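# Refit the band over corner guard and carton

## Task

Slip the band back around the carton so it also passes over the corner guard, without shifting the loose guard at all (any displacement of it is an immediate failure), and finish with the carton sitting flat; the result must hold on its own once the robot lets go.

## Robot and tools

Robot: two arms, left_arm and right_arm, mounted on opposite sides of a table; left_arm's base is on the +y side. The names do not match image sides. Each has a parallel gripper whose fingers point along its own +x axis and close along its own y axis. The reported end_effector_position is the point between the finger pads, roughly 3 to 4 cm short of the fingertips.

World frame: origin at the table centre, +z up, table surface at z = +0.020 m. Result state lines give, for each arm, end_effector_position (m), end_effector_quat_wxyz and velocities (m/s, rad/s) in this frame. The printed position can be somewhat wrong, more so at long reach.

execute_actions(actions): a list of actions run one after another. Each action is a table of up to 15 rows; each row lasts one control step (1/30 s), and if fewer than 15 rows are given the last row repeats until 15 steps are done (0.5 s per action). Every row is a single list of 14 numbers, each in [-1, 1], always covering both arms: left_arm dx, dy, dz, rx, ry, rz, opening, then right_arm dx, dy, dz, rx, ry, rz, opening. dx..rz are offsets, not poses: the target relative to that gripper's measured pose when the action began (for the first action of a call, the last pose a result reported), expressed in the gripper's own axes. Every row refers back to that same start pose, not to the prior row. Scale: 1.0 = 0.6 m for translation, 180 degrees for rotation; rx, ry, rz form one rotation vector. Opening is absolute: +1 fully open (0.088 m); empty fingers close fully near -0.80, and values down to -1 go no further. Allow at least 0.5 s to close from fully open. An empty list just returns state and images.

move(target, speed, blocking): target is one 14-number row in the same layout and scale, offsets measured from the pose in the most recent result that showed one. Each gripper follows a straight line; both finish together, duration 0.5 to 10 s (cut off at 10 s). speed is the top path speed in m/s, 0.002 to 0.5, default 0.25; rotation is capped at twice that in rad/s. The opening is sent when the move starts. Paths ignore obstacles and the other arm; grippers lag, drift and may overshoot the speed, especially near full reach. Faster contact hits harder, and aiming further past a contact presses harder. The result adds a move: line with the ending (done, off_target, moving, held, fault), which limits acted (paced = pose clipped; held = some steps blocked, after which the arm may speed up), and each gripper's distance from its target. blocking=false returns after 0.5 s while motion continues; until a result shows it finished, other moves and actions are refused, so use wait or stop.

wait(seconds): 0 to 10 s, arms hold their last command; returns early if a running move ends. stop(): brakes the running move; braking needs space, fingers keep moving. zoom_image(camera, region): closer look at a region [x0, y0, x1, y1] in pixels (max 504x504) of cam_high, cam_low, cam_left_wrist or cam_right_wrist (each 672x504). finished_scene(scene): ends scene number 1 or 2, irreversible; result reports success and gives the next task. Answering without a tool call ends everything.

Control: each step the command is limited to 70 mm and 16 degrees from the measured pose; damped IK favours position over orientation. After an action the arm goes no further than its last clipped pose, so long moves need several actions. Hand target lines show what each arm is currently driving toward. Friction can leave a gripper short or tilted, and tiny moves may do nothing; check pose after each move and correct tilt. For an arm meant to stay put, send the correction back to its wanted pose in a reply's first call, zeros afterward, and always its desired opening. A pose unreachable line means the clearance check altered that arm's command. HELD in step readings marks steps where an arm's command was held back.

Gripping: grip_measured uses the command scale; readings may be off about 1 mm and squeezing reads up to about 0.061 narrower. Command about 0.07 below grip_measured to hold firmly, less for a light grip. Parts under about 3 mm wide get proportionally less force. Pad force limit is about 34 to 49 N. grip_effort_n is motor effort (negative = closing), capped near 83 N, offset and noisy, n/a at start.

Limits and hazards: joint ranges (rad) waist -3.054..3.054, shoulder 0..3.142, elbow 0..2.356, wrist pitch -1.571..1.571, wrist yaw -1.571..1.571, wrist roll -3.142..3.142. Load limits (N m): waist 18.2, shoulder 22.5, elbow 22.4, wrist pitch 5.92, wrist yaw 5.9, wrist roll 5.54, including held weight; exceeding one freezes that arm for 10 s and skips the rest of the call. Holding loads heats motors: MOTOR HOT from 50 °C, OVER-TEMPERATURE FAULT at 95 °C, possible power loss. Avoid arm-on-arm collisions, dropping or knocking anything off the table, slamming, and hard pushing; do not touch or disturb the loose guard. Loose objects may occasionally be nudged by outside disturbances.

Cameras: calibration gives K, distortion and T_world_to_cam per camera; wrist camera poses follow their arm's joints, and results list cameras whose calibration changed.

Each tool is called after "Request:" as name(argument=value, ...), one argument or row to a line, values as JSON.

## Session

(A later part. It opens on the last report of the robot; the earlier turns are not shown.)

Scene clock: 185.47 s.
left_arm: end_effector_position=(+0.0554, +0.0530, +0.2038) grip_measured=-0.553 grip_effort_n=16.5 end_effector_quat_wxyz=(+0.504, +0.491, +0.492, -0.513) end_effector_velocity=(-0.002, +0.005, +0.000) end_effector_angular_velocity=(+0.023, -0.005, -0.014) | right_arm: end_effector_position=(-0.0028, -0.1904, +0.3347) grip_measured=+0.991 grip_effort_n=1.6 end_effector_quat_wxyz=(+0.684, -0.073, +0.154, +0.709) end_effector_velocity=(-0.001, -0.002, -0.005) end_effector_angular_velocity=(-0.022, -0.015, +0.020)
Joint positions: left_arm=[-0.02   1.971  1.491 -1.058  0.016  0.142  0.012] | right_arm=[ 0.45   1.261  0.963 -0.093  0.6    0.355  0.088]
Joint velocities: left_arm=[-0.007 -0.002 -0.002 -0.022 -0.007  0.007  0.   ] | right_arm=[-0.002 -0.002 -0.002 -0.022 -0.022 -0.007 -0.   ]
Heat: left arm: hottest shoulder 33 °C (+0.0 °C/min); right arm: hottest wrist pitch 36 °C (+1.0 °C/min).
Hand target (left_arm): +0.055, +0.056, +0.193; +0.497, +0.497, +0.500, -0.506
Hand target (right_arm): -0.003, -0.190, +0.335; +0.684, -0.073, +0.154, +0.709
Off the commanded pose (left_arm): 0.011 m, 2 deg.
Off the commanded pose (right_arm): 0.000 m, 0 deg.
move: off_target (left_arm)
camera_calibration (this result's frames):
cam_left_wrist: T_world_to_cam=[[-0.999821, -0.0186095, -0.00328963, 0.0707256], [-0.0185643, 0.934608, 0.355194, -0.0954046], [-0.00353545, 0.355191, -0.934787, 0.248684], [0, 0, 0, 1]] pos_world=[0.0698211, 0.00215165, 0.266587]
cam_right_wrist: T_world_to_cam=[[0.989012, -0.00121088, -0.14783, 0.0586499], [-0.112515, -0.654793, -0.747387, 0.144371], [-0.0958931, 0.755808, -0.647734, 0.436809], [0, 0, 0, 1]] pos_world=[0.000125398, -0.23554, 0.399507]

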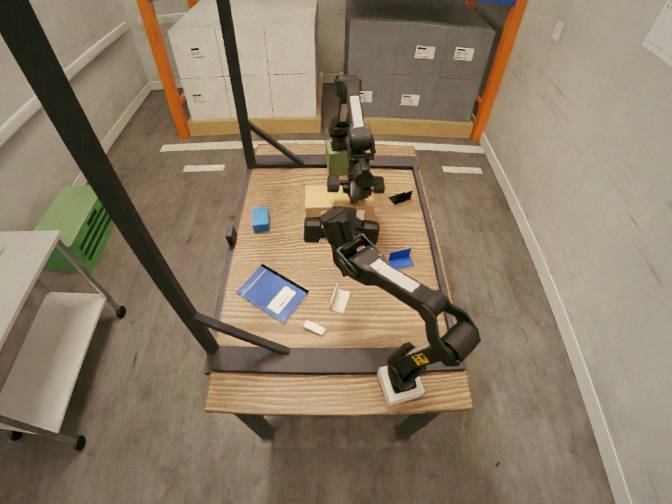

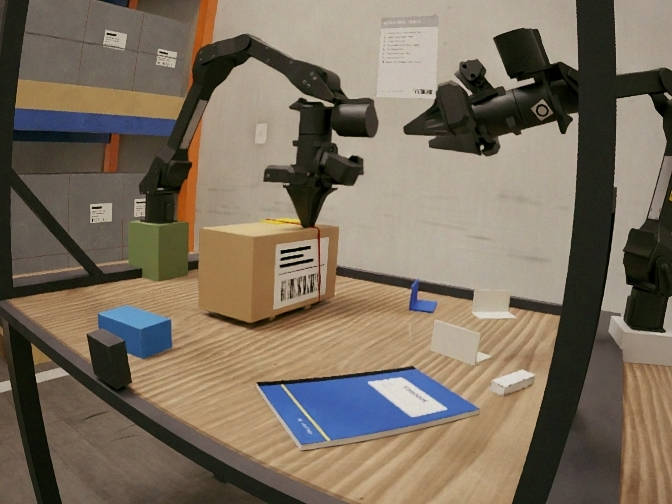

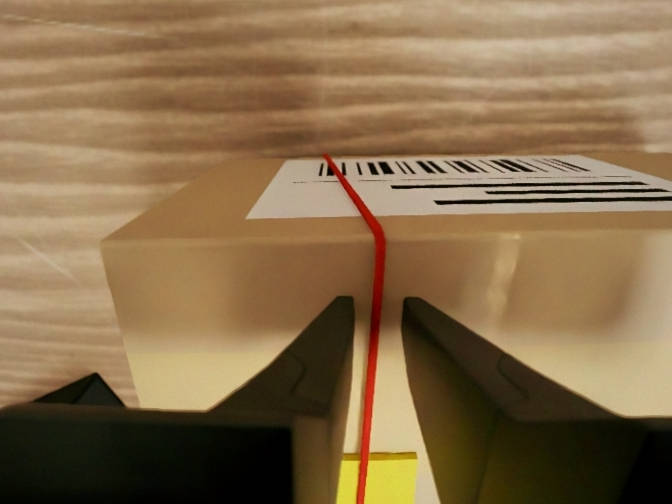

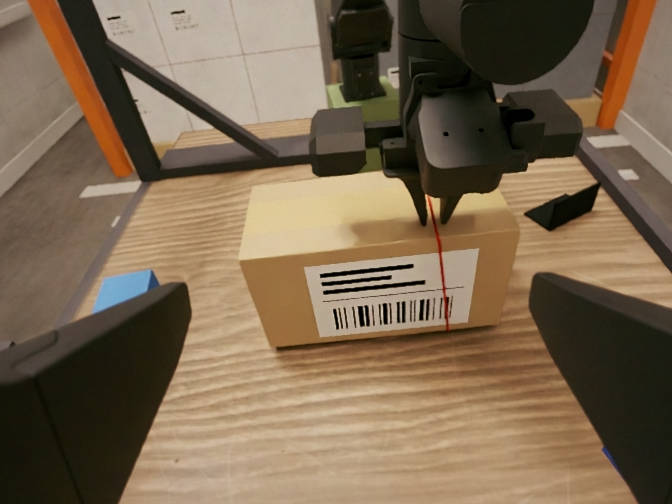

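Contact. Close and lift.

Request:
execute_actions(
  actions=[
    [[-0.003,0,0,0,0,0,-0.62,0,0,0,0,0,0,1],[-0.003,0,0,0,0,0,-0.64,0,0,0,0,0,0,1],[-0.003,0,0,0,0,0,-0.66,0,0,0,0,0,0,1],[-0.003,0,0,0,0,0,-0.68,0,0,0,0,0,0,1],[-0.003,0,0,0,0,0,-0.70,0,0,0,0,0,0,1],[-0.003,0,0,0,0,0,-0.72,0,0,0,0,0,0,1],[-0.003,0,0,0,0,0,-0.74,0,0,0,0,0,0,1],[-0.003,0,0,0,0,0,-0.76,0,0,0,0,0,0,1],[-0.003,0,0,0,0,0,-0.78,0,0,0,0,0,0,1],[-0.003,0,0,0,0,0,-0.80,0,0,0,0,0,0,1],[-0.003,0,0,0,0,0,-0.82,0,0,0,0,0,0,1],[-0.003,0,0,0,0,0,-0.84,0,0,0,0,0,0,1],[-0.003,0,0,0,0,0,-0.86,0,0,0,0,0,0,1],[-0.003,0,0,0,0,0,-0.88,0,0,0,0,0,0,1],[-0.003,0,0,0,0,0,-0.9,0,0,0,0,0,0,1]],
    [[0,0,0,0,0,0,-0.9,0,0,0,0,0,0,1]],
  ],
)

Request:
move(
  target=[-0.04,0,0.01,0,0,0,-0.9, 0,0,0,0,0,0,1],
  speed=0.03,
)

Scene clock: 191.90 s.
left_arm: end_effector_position=(+0.0561, +0.0539, +0.2038) grip_measured=-0.815 grip_effort_n=-83.5 end_effector_quat_wxyz=(+0.504, +0.492, +0.493, -0.511) end_effector_velocity=(-0.000, +0.002, +0.000) end_effector_angular_velocity=(+0.008, -0.006, +0.005) | right_arm: end_effector_position=(-0.0028, -0.1904, +0.3347) grip_measured=+0.991 grip_effort_n=1.2 end_effector_quat_wxyz=(+0.684, -0.073, +0.154, +0.709) end_effector_velocity=(+0.002, +0.001, -0.003) end_effector_angular_velocity=(-0.011, -0.013, +0.002)
Joint positions: left_arm=[-0.019  1.971  1.491 -1.062  0.013  0.142  0.   ] | right_arm=[ 0.45   1.261  0.963 -0.093  0.6    0.355  0.088]
Joint velocities: left_arm=[-0.002 -0.002 -0.002 -0.007 -0.007 -0.007  0.   ] | right_arm=[-0.007  0.002 -0.002 -0.007 -0.007 -0.007 -0.   ]
Heat: left arm: hottest shoulder 33 °C (+0.0 °C/min); right arm: hottest wrist pitch 36 °C (+1.0 °C/min).
Hand target (left_arm): +0.056, +0.054, +0.204; +0.504, +0.492, +0.493, -0.511
Hand target (right_arm): -0.003, -0.190, +0.335; +0.684, -0.073, +0.154, +0.709
Off the commanded pose (left_arm): 0.000 m, 0 deg.
Off the commanded pose (right_arm): 0.000 m, 0 deg.
Step readings (end_effector_position; steps 1 to 15: 1st action; 16 to 30: 2nd action):
0: left_arm (+0.0554, +0.0530, +0.2038) | right_arm (-0.0028, -0.1904, +0.3347)
1: left_arm (+0.0555, +0.0530, +0.2038) | right_arm (-0.0028, -0.1904, +0.3347)
2: left_arm (+0.0558, +0.0531, +0.2038) | right_arm (-0.0028, -0.1904, +0.3347)
4: left_arm (+0.0562, +0.0532, +0.2038) | right_arm (-0.0028, -0.1904, +0.3347)
8: left_arm (+0.0561, +0.0537, +0.2037) | right_arm (-0.0028, -0.1904, +0.3347)
15: left_arm (+0.0560, +0.0540, +0.2037) | right_arm (-0.0028, -0.1904, +0.3347)
16: left_arm (+0.0561, +0.0539, +0.2038) | right_arm (-0.0028, -0.1904, +0.3347)
17: left_arm (+0.0561, +0.0539, +0.2038) | right_arm (-0.0028, -0.1904, +0.3347)
19: left_arm (+0.0561, +0.0539, +0.2038) | right_arm (-0.0028, -0.1904, +0.3347)
23: left_arm (+0.0561, +0.0539, +0.2038) | right_arm (-0.0028, -0.1904, +0.3347)
30: end_effector_position above
camera_calibration (this result's frames):
cam_left_wrist: T_world_to_cam=[[-0.999794, -0.019445, -0.00587898, 0.0719434], [-0.0202591, 0.933095, 0.359058, -0.0968672], [-0.00149624, 0.359103, -0.933297, 0.247796], [0, 0, 0, 1]] pos_world=[0.0703368, 0.00280111, 0.266471]
cam_right_wrist: T_world_to_cam=[[0.989012, -0.00121088, -0.14783, 0.0586499], [-0.112515, -0.654793, -0.747387, 0.144371], [-0.0958931, 0.755808, -0.647734, 0.436809], [0, 0, 0, 1]] pos_world=[0.000125398, -0.23554, 0.399507]

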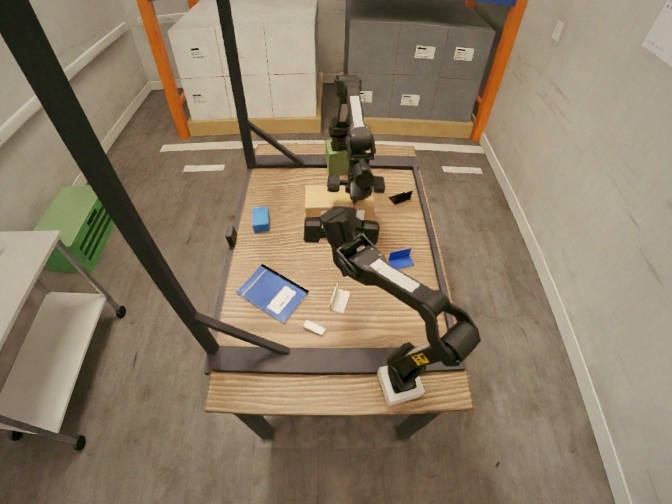

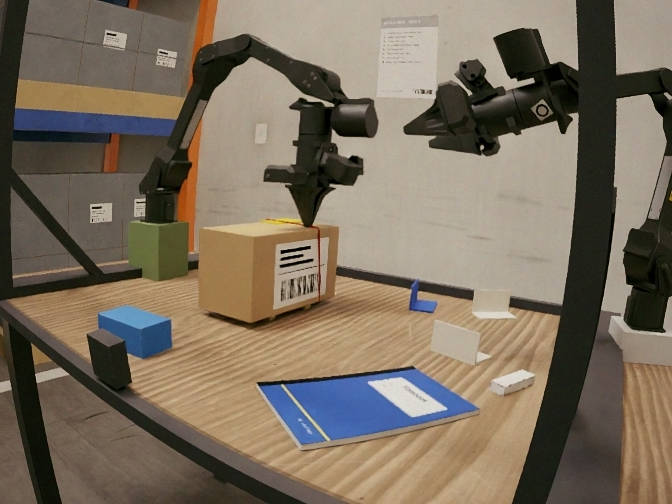

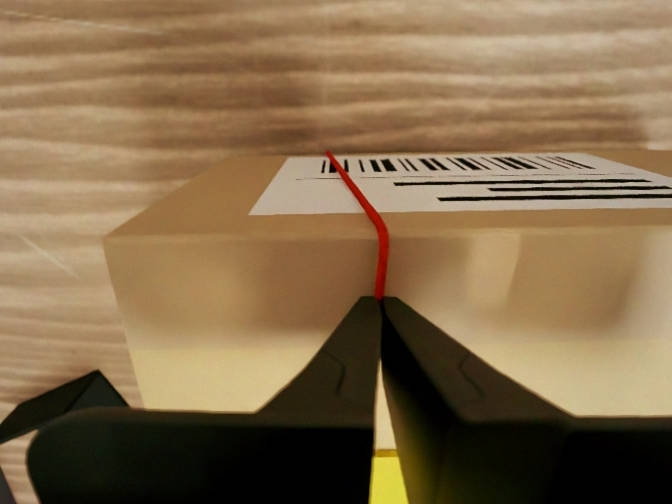

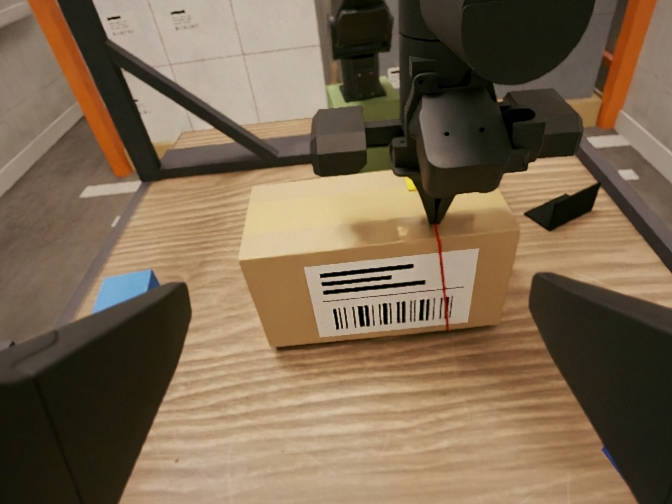

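Scene clock: 193.00 s.
left_arm: end_effector_position=(+0.0564, +0.0517, +0.2245) grip_measured=-0.815 grip_effort_n=-83.5 end_effector_quat_wxyz=(+0.501, +0.494, +0.496, -0.509) end_effector_velocity=(-0.002, +0.002, +0.002) end_effector_angular_velocity=(+0.002, +0.008, +0.005) | right_arm: end_effector_position=(-0.0028, -0.1904, +0.3347) grip_measured=+0.991 grip_effort_n=1.2 end_effector_quat_wxyz=(+0.684, -0.073, +0.154, +0.709) end_effector_velocity=(-0.001, -0.001, +0.000) end_effector_angular_velocity=(-0.004, +0.008, +0.007)
Joint positions: left_arm=[-0.019  1.971  1.575 -1.155  0.013  0.142  0.   ] | right_arm=[ 0.45   1.261  0.963 -0.093  0.6    0.355  0.088]
Joint velocities: left_arm=[-0.002 -0.007 -0.002 -0.007  0.007 -0.007  0.   ] | right_arm=[ 0.002 -0.002  0.002 -0.007 -0.007  0.007 -0.   ]
Heat: left arm: hottest shoulder 34 °C (+1.0 °C/min); right arm: hottest elbow 36 °C (+1.0 °C/min).
Hand target (left_arm): +0.056, +0.049, +0.228; +0.504, +0.492, +0.493, -0.511
Hand target (right_arm): -0.003, -0.190, +0.335; +0.684, -0.073, +0.154, +0.709
Off the commanded pose (left_arm): 0.005 m, 1 deg.
Off the commanded pose (right_arm): 0.000 m, 0 deg.
move: done
camera_calibration (this result's frames):
cam_left_wrist: T_world_to_cam=[[-0.9998, -0.0193983, -0.00486566, 0.0720953], [-0.0198298, 0.929938, 0.36718, -0.103899], [-0.00259791, 0.367203, -0.930137, 0.266853], [0, 0, 0, 1]] pos_world=[0.0707138, 0.0000291127, 0.286711]
cam_right_wrist: T_world_to_cam=[[0.989012, -0.00121088, -0.14783, 0.0586499], [-0.112515, -0.654793, -0.747387, 0.144371], [-0.0958931, 0.755808, -0.647734, 0.436809], [0, 0, 0, 1]] pos_world=[0.000125398, -0.23554, 0.399507]

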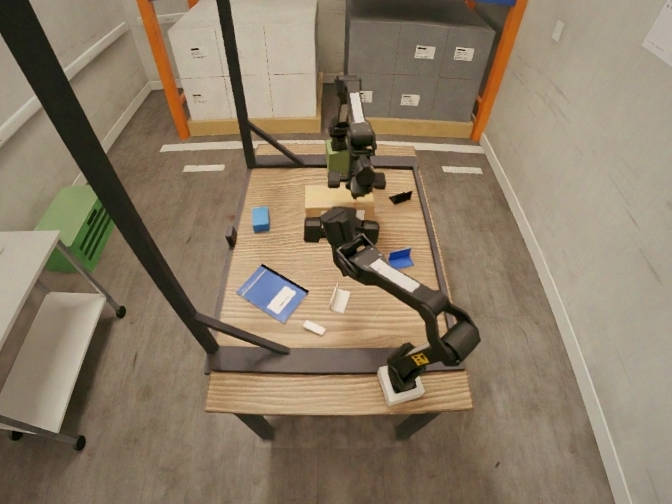

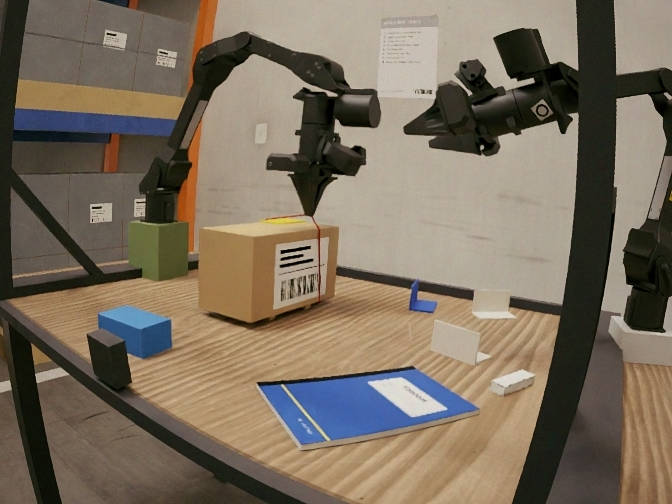

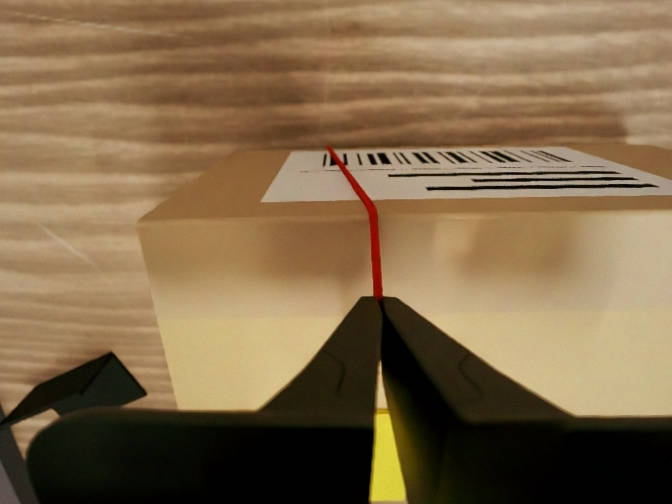

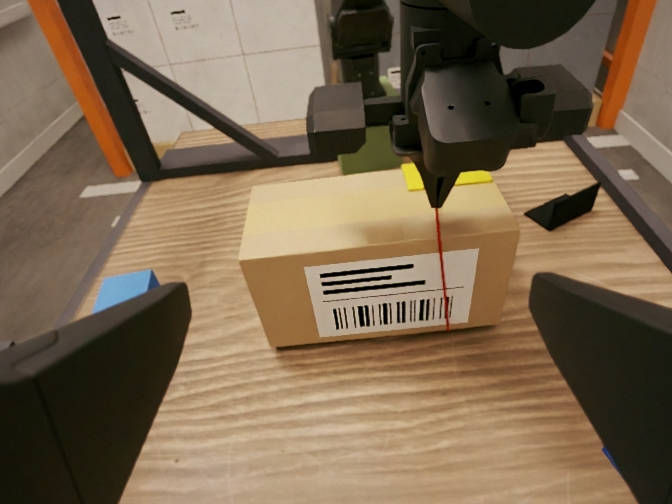

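Request:
move(
  target=[0,0.03,0.058,0,0,0,-0.9, 0,0,0,0,0,0,1],
  speed=0.03,
)

Scene clock: 198.60 s.
left_arm: end_effector_position=(+0.0723, +0.0262, +0.2214) grip_measured=-0.815 grip_effort_n=-83.5 end_effector_quat_wxyz=(+0.494, +0.499, +0.505, -0.502) end_effector_velocity=(+0.000, -0.001, +0.000) end_effector_angular_velocity=(+0.004, -0.007, +0.005) | right_arm: end_effector_position=(-0.0028, -0.1904, +0.3347) grip_measured=+0.991 grip_effort_n=1.2 end_effector_quat_wxyz=(+0.684, -0.073, +0.154, +0.709) end_effector_velocity=(-0.001, +0.001, +0.003) end_effector_angular_velocity=(+0.016, +0.009, +0.007)
Joint positions: left_arm=[ 0.011  2.109  1.766 -1.239  0.013  0.168  0.   ] | right_arm=[ 0.45   1.261  0.963 -0.093  0.6    0.355  0.088]
Joint velocities: left_arm=[-0.002  0.007  0.012 -0.007 -0.007 -0.007  0.   ] | right_arm=[-0.002 -0.002 -0.002  0.022 -0.007 -0.007 -0.   ]
Heat: left arm: hottest shoulder 35 °C (+1.0 °C/min); right arm: hottest elbow 36 °C (+1.0 °C/min).
Hand target (left_arm): +0.074, +0.017, +0.225; +0.501, +0.494, +0.495, -0.509
Hand target (right_arm): -0.003, -0.190, +0.335; +0.684, -0.073, +0.154, +0.709
Off the commanded pose (left_arm): 0.010 m, 2 deg.
Off the commanded pose (right_arm): 0.000 m, 0 deg.
move: off_target (left_arm)
camera_calibration (this result's frames):
cam_left_wrist: T_world_to_cam=[[-0.999723, -0.0235043, -0.00114674, 0.086771], [-0.0220501, 0.918621, 0.394525, -0.0843115], [-0.00821961, 0.394441, -0.918885, 0.270575], [0, 0, 0, 1]] pos_world=[0.0871119, -0.0272359, 0.28199]
cam_right_wrist: T_world_to_cam=[[0.989012, -0.00121088, -0.14783, 0.0586499], [-0.112515, -0.654793, -0.747387, 0.144371], [-0.0958931, 0.755808, -0.647734, 0.436809], [0, 0, 0, 1]] pos_world=[0.000125398, -0.23554, 0.399507]

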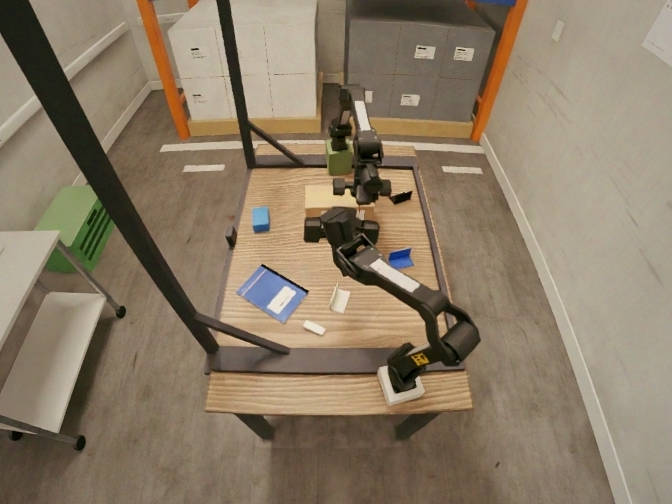

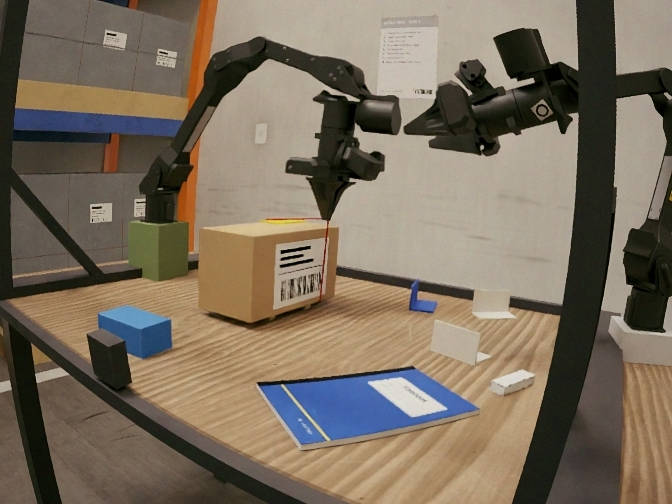

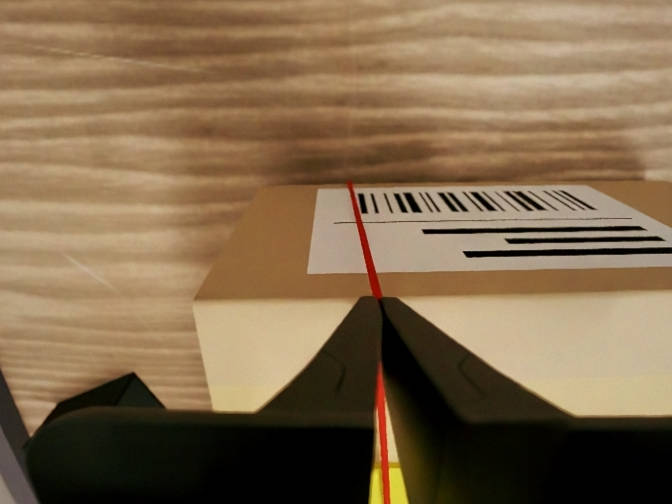

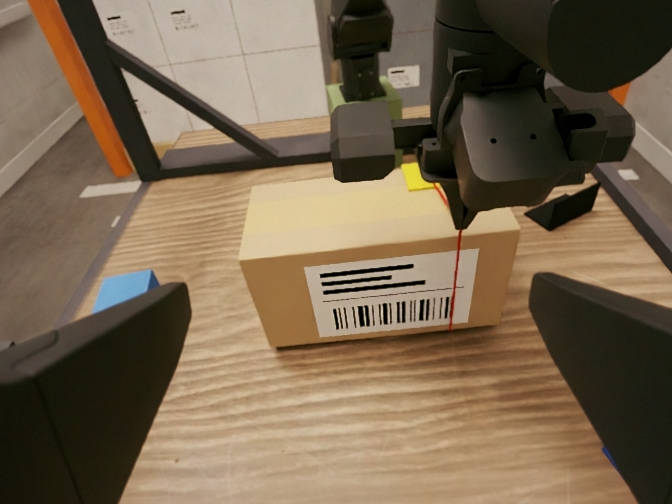

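Request:
move(
  target=[0.033,-0.002,0.008,0,0.004,0,-0.9, 0,0,0,0,0,0,1],
  speed=0.025,
)

Scene clock: 205.83 s.
left_arm: end_effector_position=(+0.0716, +0.0257, +0.2057) grip_measured=-0.815 grip_effort_n=-83.5 end_effector_quat_wxyz=(+0.488, +0.503, +0.510, -0.498) end_effector_velocity=(+0.003, -0.002, -0.000) end_effector_angular_velocity=(-0.003, -0.023, +0.019) | right_arm: end_effector_position=(-0.0028, -0.1904, +0.3347) grip_measured=+0.991 grip_effort_n=1.6 end_effector_quat_wxyz=(+0.684, -0.073, +0.154, +0.709) end_effector_velocity=(+0.001, -0.001, -0.004) end_effector_angular_velocity=(-0.018, -0.019, +0.007)
Joint positions: left_arm=[ 0.01   2.136  1.745 -1.209  0.013  0.168  0.   ] | right_arm=[ 0.45   1.261  0.963 -0.093  0.6    0.355  0.088]
Joint velocities: left_arm=[-0.002  0.002  0.002  0.007 -0.022 -0.022  0.   ] | right_arm=[-0.002 -0.002 -0.002 -0.022 -0.007 -0.007 -0.   ]
Heat: left arm: hottest shoulder 36 °C (+3.0 °C/min); right arm: hottest elbow 36 °C (+1.0 °C/min).
Hand target (left_arm): +0.071, +0.022, +0.201; +0.490, +0.502, +0.508, -0.499
Hand target (right_arm): -0.003, -0.190, +0.335; +0.684, -0.073, +0.154, +0.709
Off the commanded pose (left_arm): 0.006 m, 0 deg.
Off the commanded pose (right_arm): 0.000 m, 0 deg.
move: done
camera_calibration (this result's frames):
cam_left_wrist: T_world_to_cam=[[-0.999765, -0.0216013, 0.0015562, 0.0854291], [-0.019044, 0.911074, 0.411803, -0.0813142], [-0.0103133, 0.411677, -0.911272, 0.254417], [0, 0, 0, 1]] pos_world=[0.0864844, -0.0288089, 0.265195]
cam_right_wrist: T_world_to_cam=[[0.989012, -0.00121088, -0.14783, 0.0586499], [-0.112515, -0.654793, -0.747387, 0.144371], [-0.0958931, 0.755808, -0.647734, 0.436809], [0, 0, 0, 1]] pos_world=[0.000125398, -0.23554, 0.399507]

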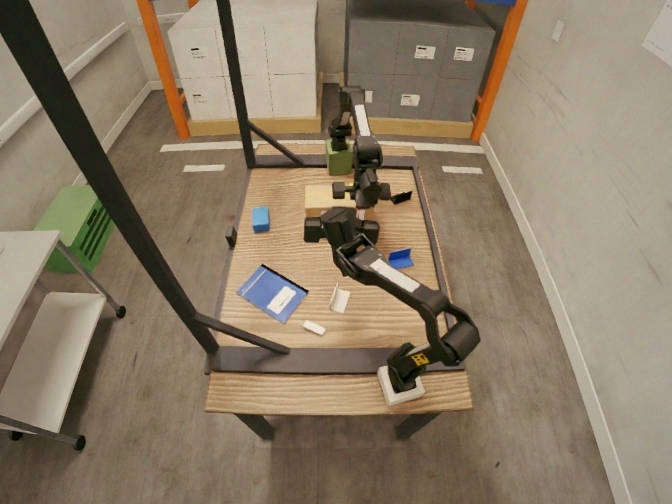

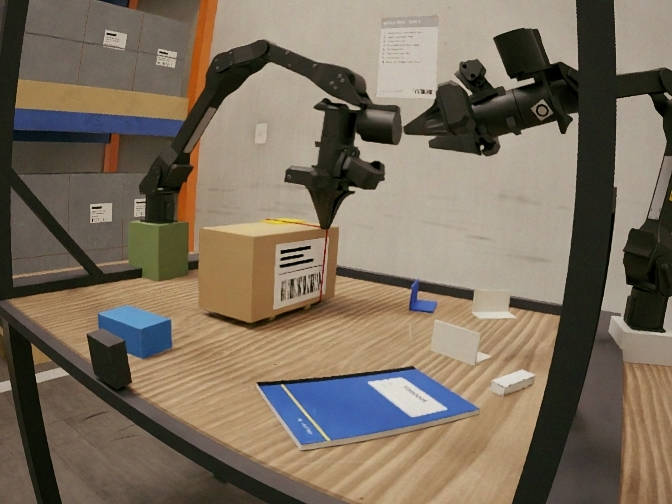

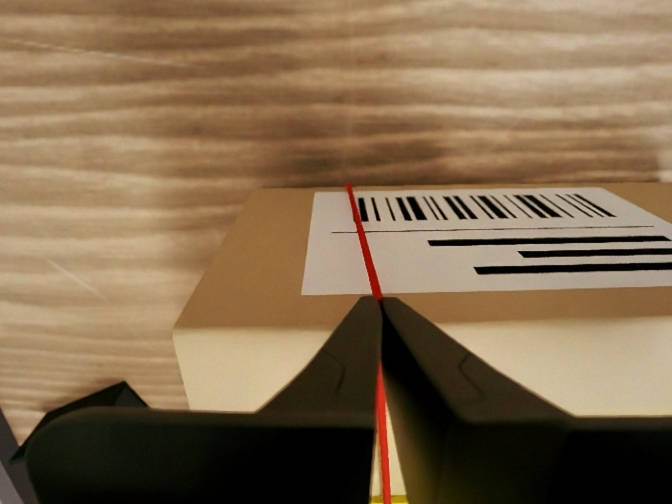

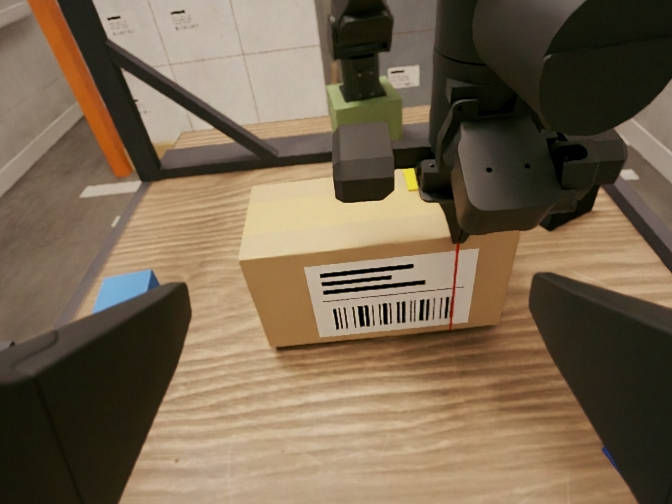

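Release gradually, then lift away.

Request:
execute_actions(
  actions=[
    [[0,0,0,0,0,0,-0.86,0,0,0,0,0,0,1],[0,0,0,0,0,0,-0.84,0,0,0,0,0,0,1],[0,0,0,0,0,0,-0.83,0,0,0,0,0,0,1],[0,0,0,0,0,0,-0.82,0,0,0,0,0,0,1],[0,0,0,0,0,0,-0.81,0,0,0,0,0,0,1],[0,0,0,0,0,0,-0.80,0,0,0,0,0,0,1],[0,0,0,0,0,0,-0.79,0,0,0,0,0,0,1],[0,0,0,0,0,0,-0.78,0,0,0,0,0,0,1],[0,0,0,0,0,0,-0.77,0,0,0,0,0,0,1],[0,0,0,0,0,0,-0.76,0,0,0,0,0,0,1],[0,0,0,0,0,0,-0.75,0,0,0,0,0,0,1],[0,0,0,0,0,0,-0.74,0,0,0,0,0,0,1],[0,0,0,0,0,0,-0.73,0,0,0,0,0,0,1],[0,0,0,0,0,0,-0.72,0,0,0,0,0,0,1],[0,0,0,0,0,0,-0.71,0,0,0,0,0,0,1]],
    [[0,0,0,0,0,0,-0.68,0,0,0,0,0,0,1],[0,0,0,0,0,0,-0.65,0,0,0,0,0,0,1],[0,0,0,0,0,0,-0.62,0,0,0,0,0,0,1],[0,0,0,0,0,0,-0.6,0,0,0,0,0,0,1]],
  ],
)

Request:
move(
  target=[-0.14,0,-0.11,0,0,0,-0.6, 0,0,0,0,0,0,1],
  speed=0.15,
)

Scene clock: 215.23 s.
left_arm: end_effector_position=(+0.0715, +0.0260, +0.2055) grip_measured=-0.604 grip_effort_n=17.0 end_effector_quat_wxyz=(+0.487, +0.504, +0.510, -0.498) end_effector_velocity=(-0.004, -0.003, +0.003) end_effector_angular_velocity=(-0.020, +0.019, +0.006) | right_arm: end_effector_position=(-0.0028, -0.1904, +0.3347) grip_measured=+0.991 grip_effort_n=1.2 end_effector_quat_wxyz=(+0.684, -0.073, +0.154, +0.709) end_effector_velocity=(-0.000, +0.000, -0.003) end_effector_angular_velocity=(-0.010, -0.026, +0.011)
Joint positions: left_arm=[ 0.01   2.136  1.744 -1.21   0.013  0.168  0.009] | right_arm=[ 0.45   1.261  0.963 -0.093  0.6    0.355  0.088]
Joint velocities: left_arm=[-0.002 -0.007  0.002  0.007  0.022 -0.007  0.001] | right_arm=[-0.002  0.002 -0.002 -0.007 -0.007 -0.022 -0.   ]
Heat: left arm: hottest shoulder 37 °C (+4.1 °C/min); right arm: hottest elbow 36 °C (+0.0 °C/min).
Hand target (left_arm): +0.072, +0.026, +0.206; +0.487, +0.504, +0.510, -0.498
Hand target (right_arm): -0.003, -0.190, +0.335; +0.684, -0.073, +0.154, +0.709
Off the commanded pose (left_arm): 0.000 m, 0 deg.
Off the commanded pose (right_arm): 0.000 m, 0 deg.
Step readings (end_effector_position; steps 1 to 15: 1st action; 16 to 30: 2nd action):
0: left_arm (+0.0716, +0.0257, +0.2057) | right_arm (-0.0028, -0.1904, +0.3347)
1: left_arm (+0.0716, +0.0258, +0.2056) | right_arm (-0.0028, -0.1904, +0.3347)
2: left_arm (+0.0715, +0.0261, +0.2055) | right_arm (-0.0028, -0.1904, +0.3347)
4: left_arm (+0.0714, +0.0265, +0.2055) | right_arm (-0.0028, -0.1904, +0.3347)
8: left_arm (+0.0714, +0.0268, +0.2055) | right_arm (-0.0028, -0.1904, +0.3347)
15: left_arm (+0.0715, +0.0260, +0.2055) | right_arm (-0.0028, -0.1904, +0.3347)
16: left_arm (+0.0715, +0.0260, +0.2055) | right_arm (-0.0028, -0.1904, +0.3347)
17: left_arm (+0.0715, +0.0260, +0.2055) | right_arm (-0.0028, -0.1904, +0.3347)
19: left_arm (+0.0715, +0.0260, +0.2055) | right_arm (-0.0028, -0.1904, +0.3347)
23: left_arm (+0.0715, +0.0260, +0.2055) | right_arm (-0.0028, -0.1904, +0.3347)
30: end_effector_position above
camera_calibration (this result's frames):
cam_left_wrist: T_world_to_cam=[[-0.999765, -0.0216031, 0.00171836, 0.0853566], [-0.018967, 0.910608, 0.412835, -0.0816958], [-0.0104833, 0.412705, -0.910804, 0.254026], [0, 0, 0, 1]] pos_world=[0.0864501, -0.0286011, 0.264948]
cam_right_wrist: T_world_to_cam=[[0.989012, -0.00121088, -0.14783, 0.0586499], [-0.112515, -0.654793, -0.747387, 0.144371], [-0.0958931, 0.755808, -0.647734, 0.436809], [0, 0, 0, 1]] pos_world=[0.000125398, -0.23554, 0.399507]

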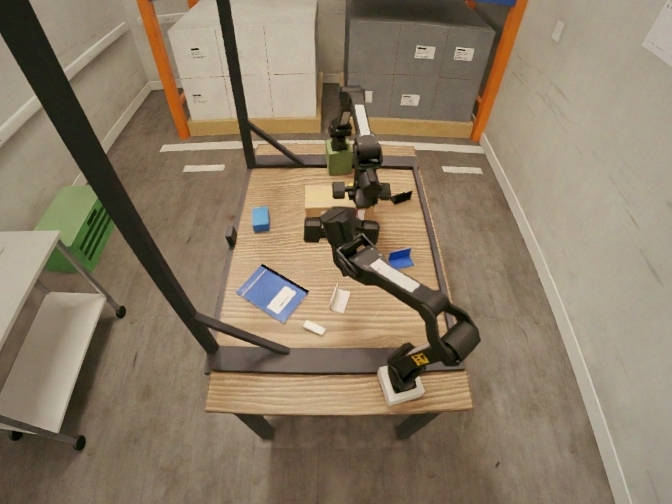

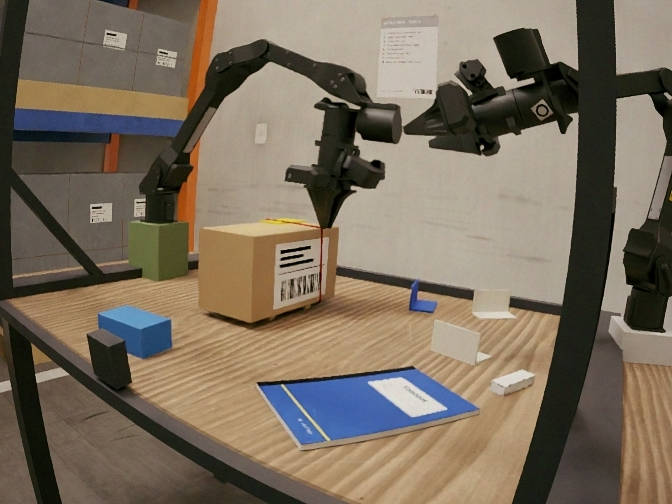

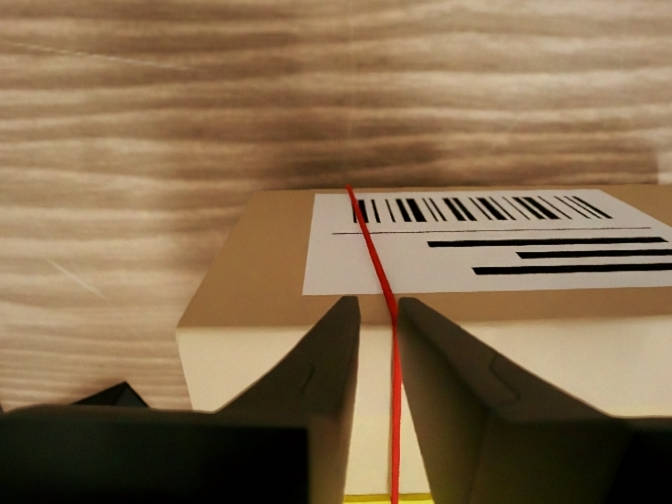

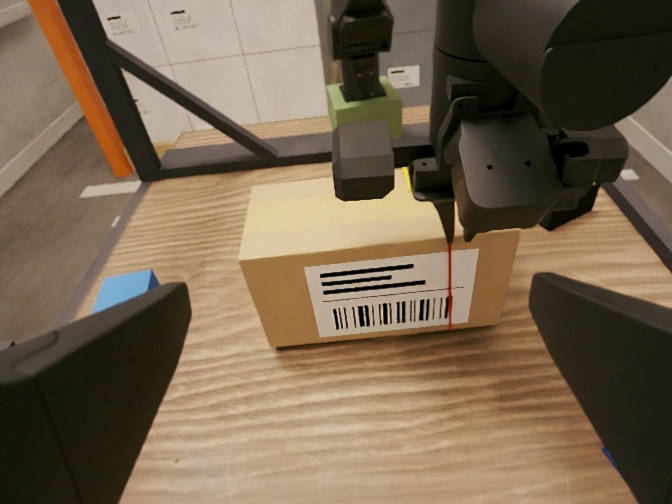

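Scene clock: 216.37 s.
left_arm: end_effector_position=(+0.0713, +0.0874, +0.2888) grip_measured=-0.603 grip_effort_n=17.0 end_effector_quat_wxyz=(+0.486, +0.504, +0.513, -0.496) end_effector_velocity=(+0.002, -0.000, +0.002) end_effector_angular_velocity=(-0.010, -0.010, +0.009) | right_arm: end_effector_position=(-0.0028, -0.1904, +0.3347) grip_measured=+0.991 grip_effort_n=1.2 end_effector_quat_wxyz=(+0.684, -0.073, +0.154, +0.709) end_effector_velocity=(-0.000, +0.000, +0.001) end_effector_angular_velocity=(+0.004, -0.000, +0.007)
Joint positions: left_arm=[ 0.038  1.878  1.703 -1.433  0.013  0.193  0.009] | right_arm=[ 0.45   1.261  0.963 -0.093  0.6    0.355  0.088]
Joint velocities: left_arm=[ 0.002 -0.007 -0.002  0.007 -0.007 -0.007 -0.   ] | right_arm=[-0.002 -0.002 -0.002  0.007 -0.007 -0.007 -0.   ]
Heat: left arm: hottest shoulder 37 °C (+4.1 °C/min); right arm: hottest elbow 36 °C (+0.0 °C/min).
Hand target (left_arm): +0.072, +0.089, +0.292; +0.487, +0.504, +0.510, -0.498
Hand target (right_arm): -0.003, -0.190, +0.335; +0.684, -0.073, +0.154, +0.709
Off the commanded pose (left_arm): 0.004 m, 0 deg.
Off the commanded pose (right_arm): 0.000 m, 0 deg.
move: done
camera_calibration (this result's frames):
cam_left_wrist: T_world_to_cam=[[-0.999689, -0.0246864, 0.00353124, 0.0860984], [-0.0209471, 0.908091, 0.418249, -0.173165], [-0.0135318, 0.418045, -0.908325, 0.303597], [0, 0, 0, 1]] pos_world=[0.0865525, 0.0324582, 0.347887]
cam_right_wrist: T_world_to_cam=[[0.989012, -0.00121088, -0.14783, 0.0586499], [-0.112515, -0.654793, -0.747387, 0.144371], [-0.0958931, 0.755808, -0.647734, 0.436809], [0, 0, 0, 1]] pos_world=[0.000125398, -0.23554, 0.399507]

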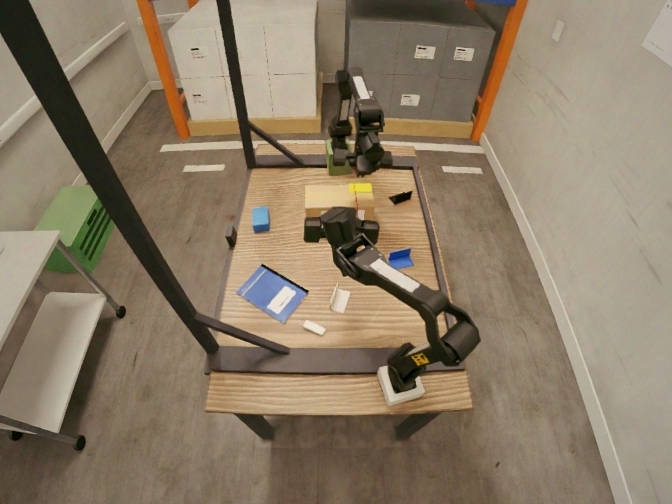

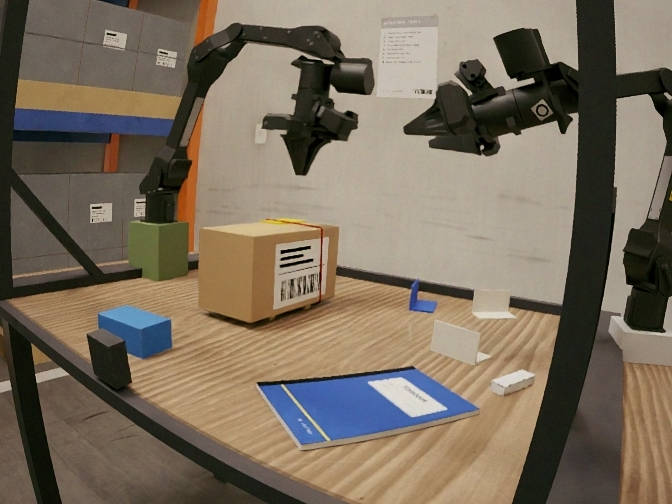

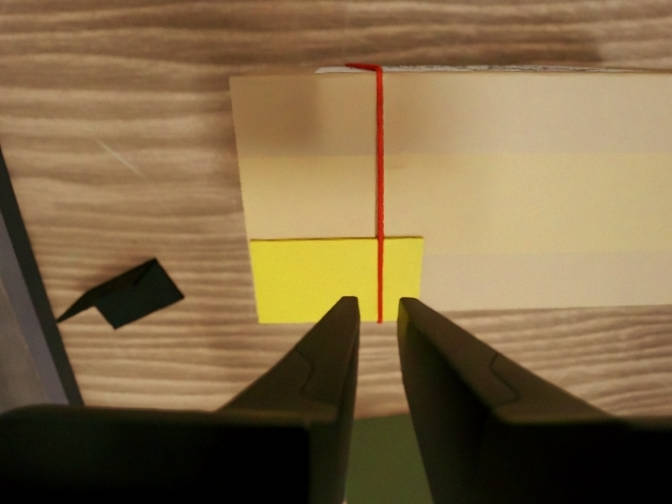

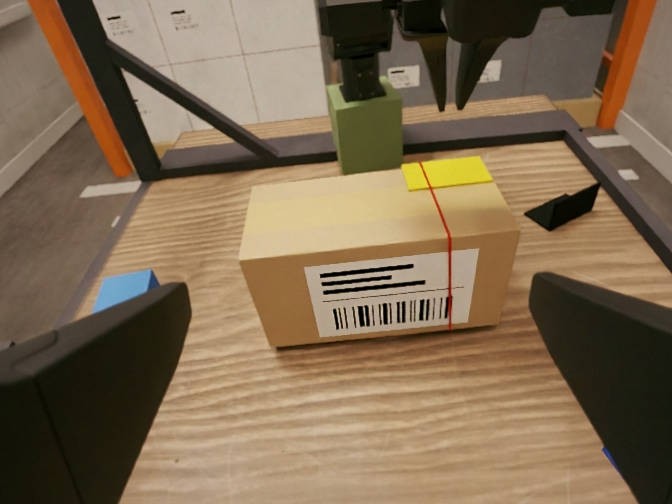

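Request:
move(
  target=[0.035,-0.023,-0.33,0,-0.25,0,-0.6, 0,0,0,0,0,0,1],
  speed=0.25,
)

Scene clock: 222.43 s.
left_arm: end_effector_position=(+0.0573, +0.2861, +0.2811) grip_measured=-0.603 grip_effort_n=17.0 end_effector_quat_wxyz=(+0.651, +0.280, +0.278, -0.648) end_effector_velocity=(+0.000, +0.003, -0.004) end_effector_angular_velocity=(+0.006, +0.016, +0.004) | right_arm: end_effector_position=(-0.0028, -0.1904, +0.3347) grip_measured=+0.991 grip_effort_n=1.6 end_effector_quat_wxyz=(+0.684, -0.073, +0.154, +0.709) end_effector_velocity=(-0.001, +0.001, +0.001) end_effector_angular_velocity=(+0.003, +0.014, +0.002)
Joint positions: left_arm=[ 0.792  0.505  0.599 -1.154  0.589  0.788  0.009] | right_arm=[ 0.45   1.261  0.963 -0.093  0.6    0.355  0.088]
Joint velocities: left_arm=[ 0.042  0.007 -0.007 -0.022  0.022  0.037  0.   ] | right_arm=[-0.002  0.002  0.002  0.007 -0.007  0.007 -0.   ]
Heat: left arm: hottest shoulder 37 °C (+5.1 °C/min); right arm: hottest wrist pitch 37 °C (+1.0 °C/min).
Hand target (left_arm): +0.056, +0.287, +0.278; +0.647, +0.279, +0.283, -0.650
Hand target (right_arm): -0.003, -0.190, +0.335; +0.684, -0.073, +0.154, +0.709
Off the commanded pose (left_arm): 0.006 m, 2 deg.
Off the commanded pose (right_arm): 0.000 m, 0 deg.
move: done
camera_calibration (this result's frames):
cam_left_wrist: T_world_to_cam=[[-0.999493, -0.0318125, 0.00156664, 0.0795644], [-0.0303027, 0.934606, -0.354393, -0.140535], [0.00980992, -0.35426, -0.935095, 0.440513], [0, 0, 0, 1]] pos_world=[0.070944, 0.289932, 0.361993]
cam_right_wrist: T_world_to_cam=[[0.989012, -0.00121088, -0.14783, 0.0586499], [-0.112515, -0.654793, -0.747387, 0.144371], [-0.0958931, 0.755808, -0.647734, 0.436809], [0, 0, 0, 1]] pos_world=[0.000125398, -0.23554, 0.399507]

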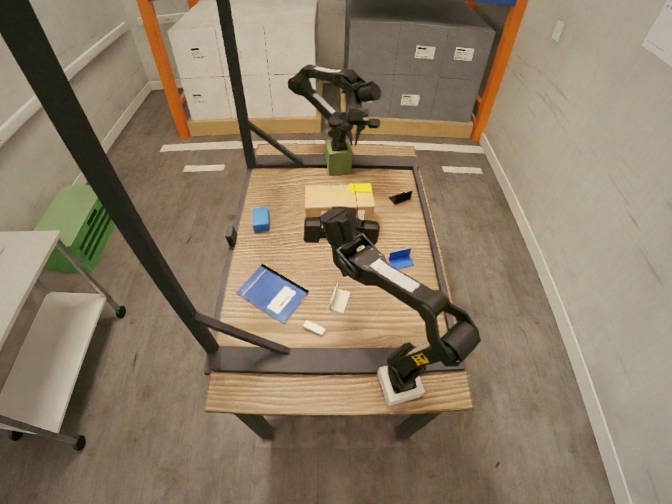

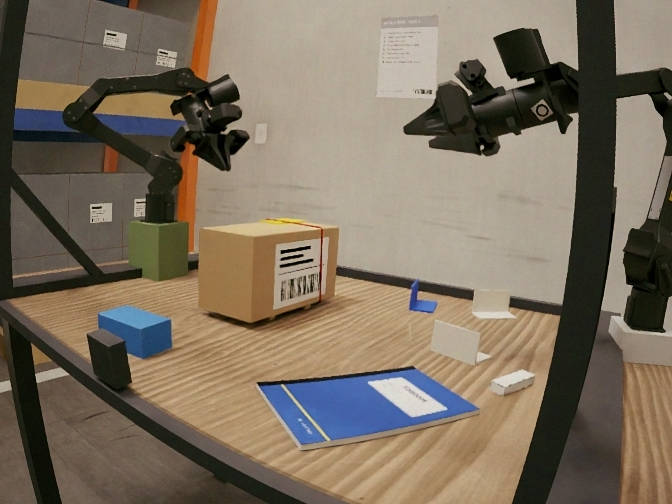

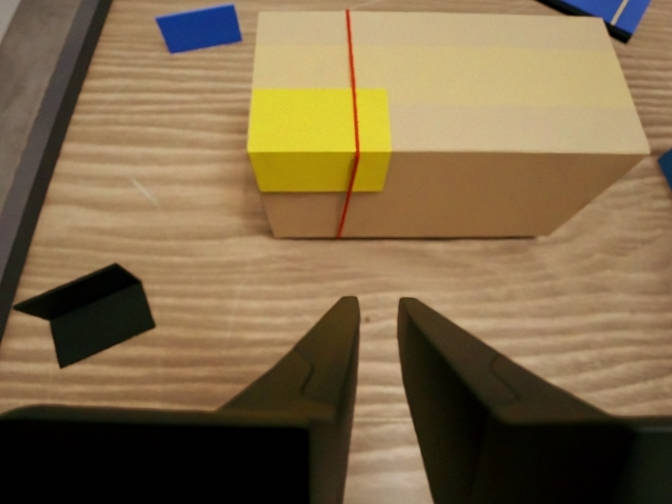

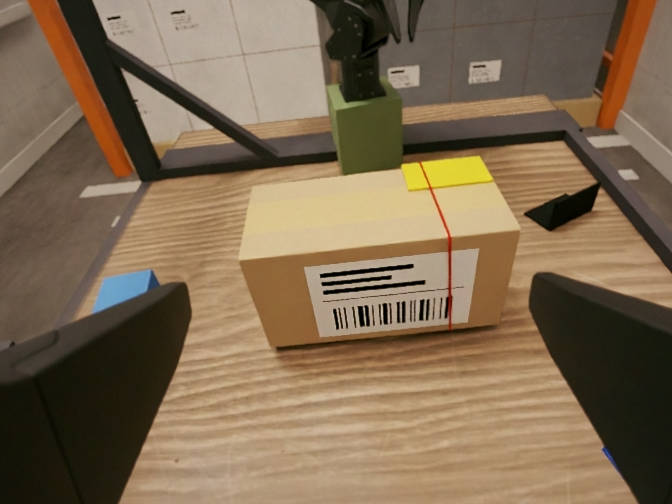

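Request:
finished_scene(
  scene=2,
)

The scene is finished: the task was done.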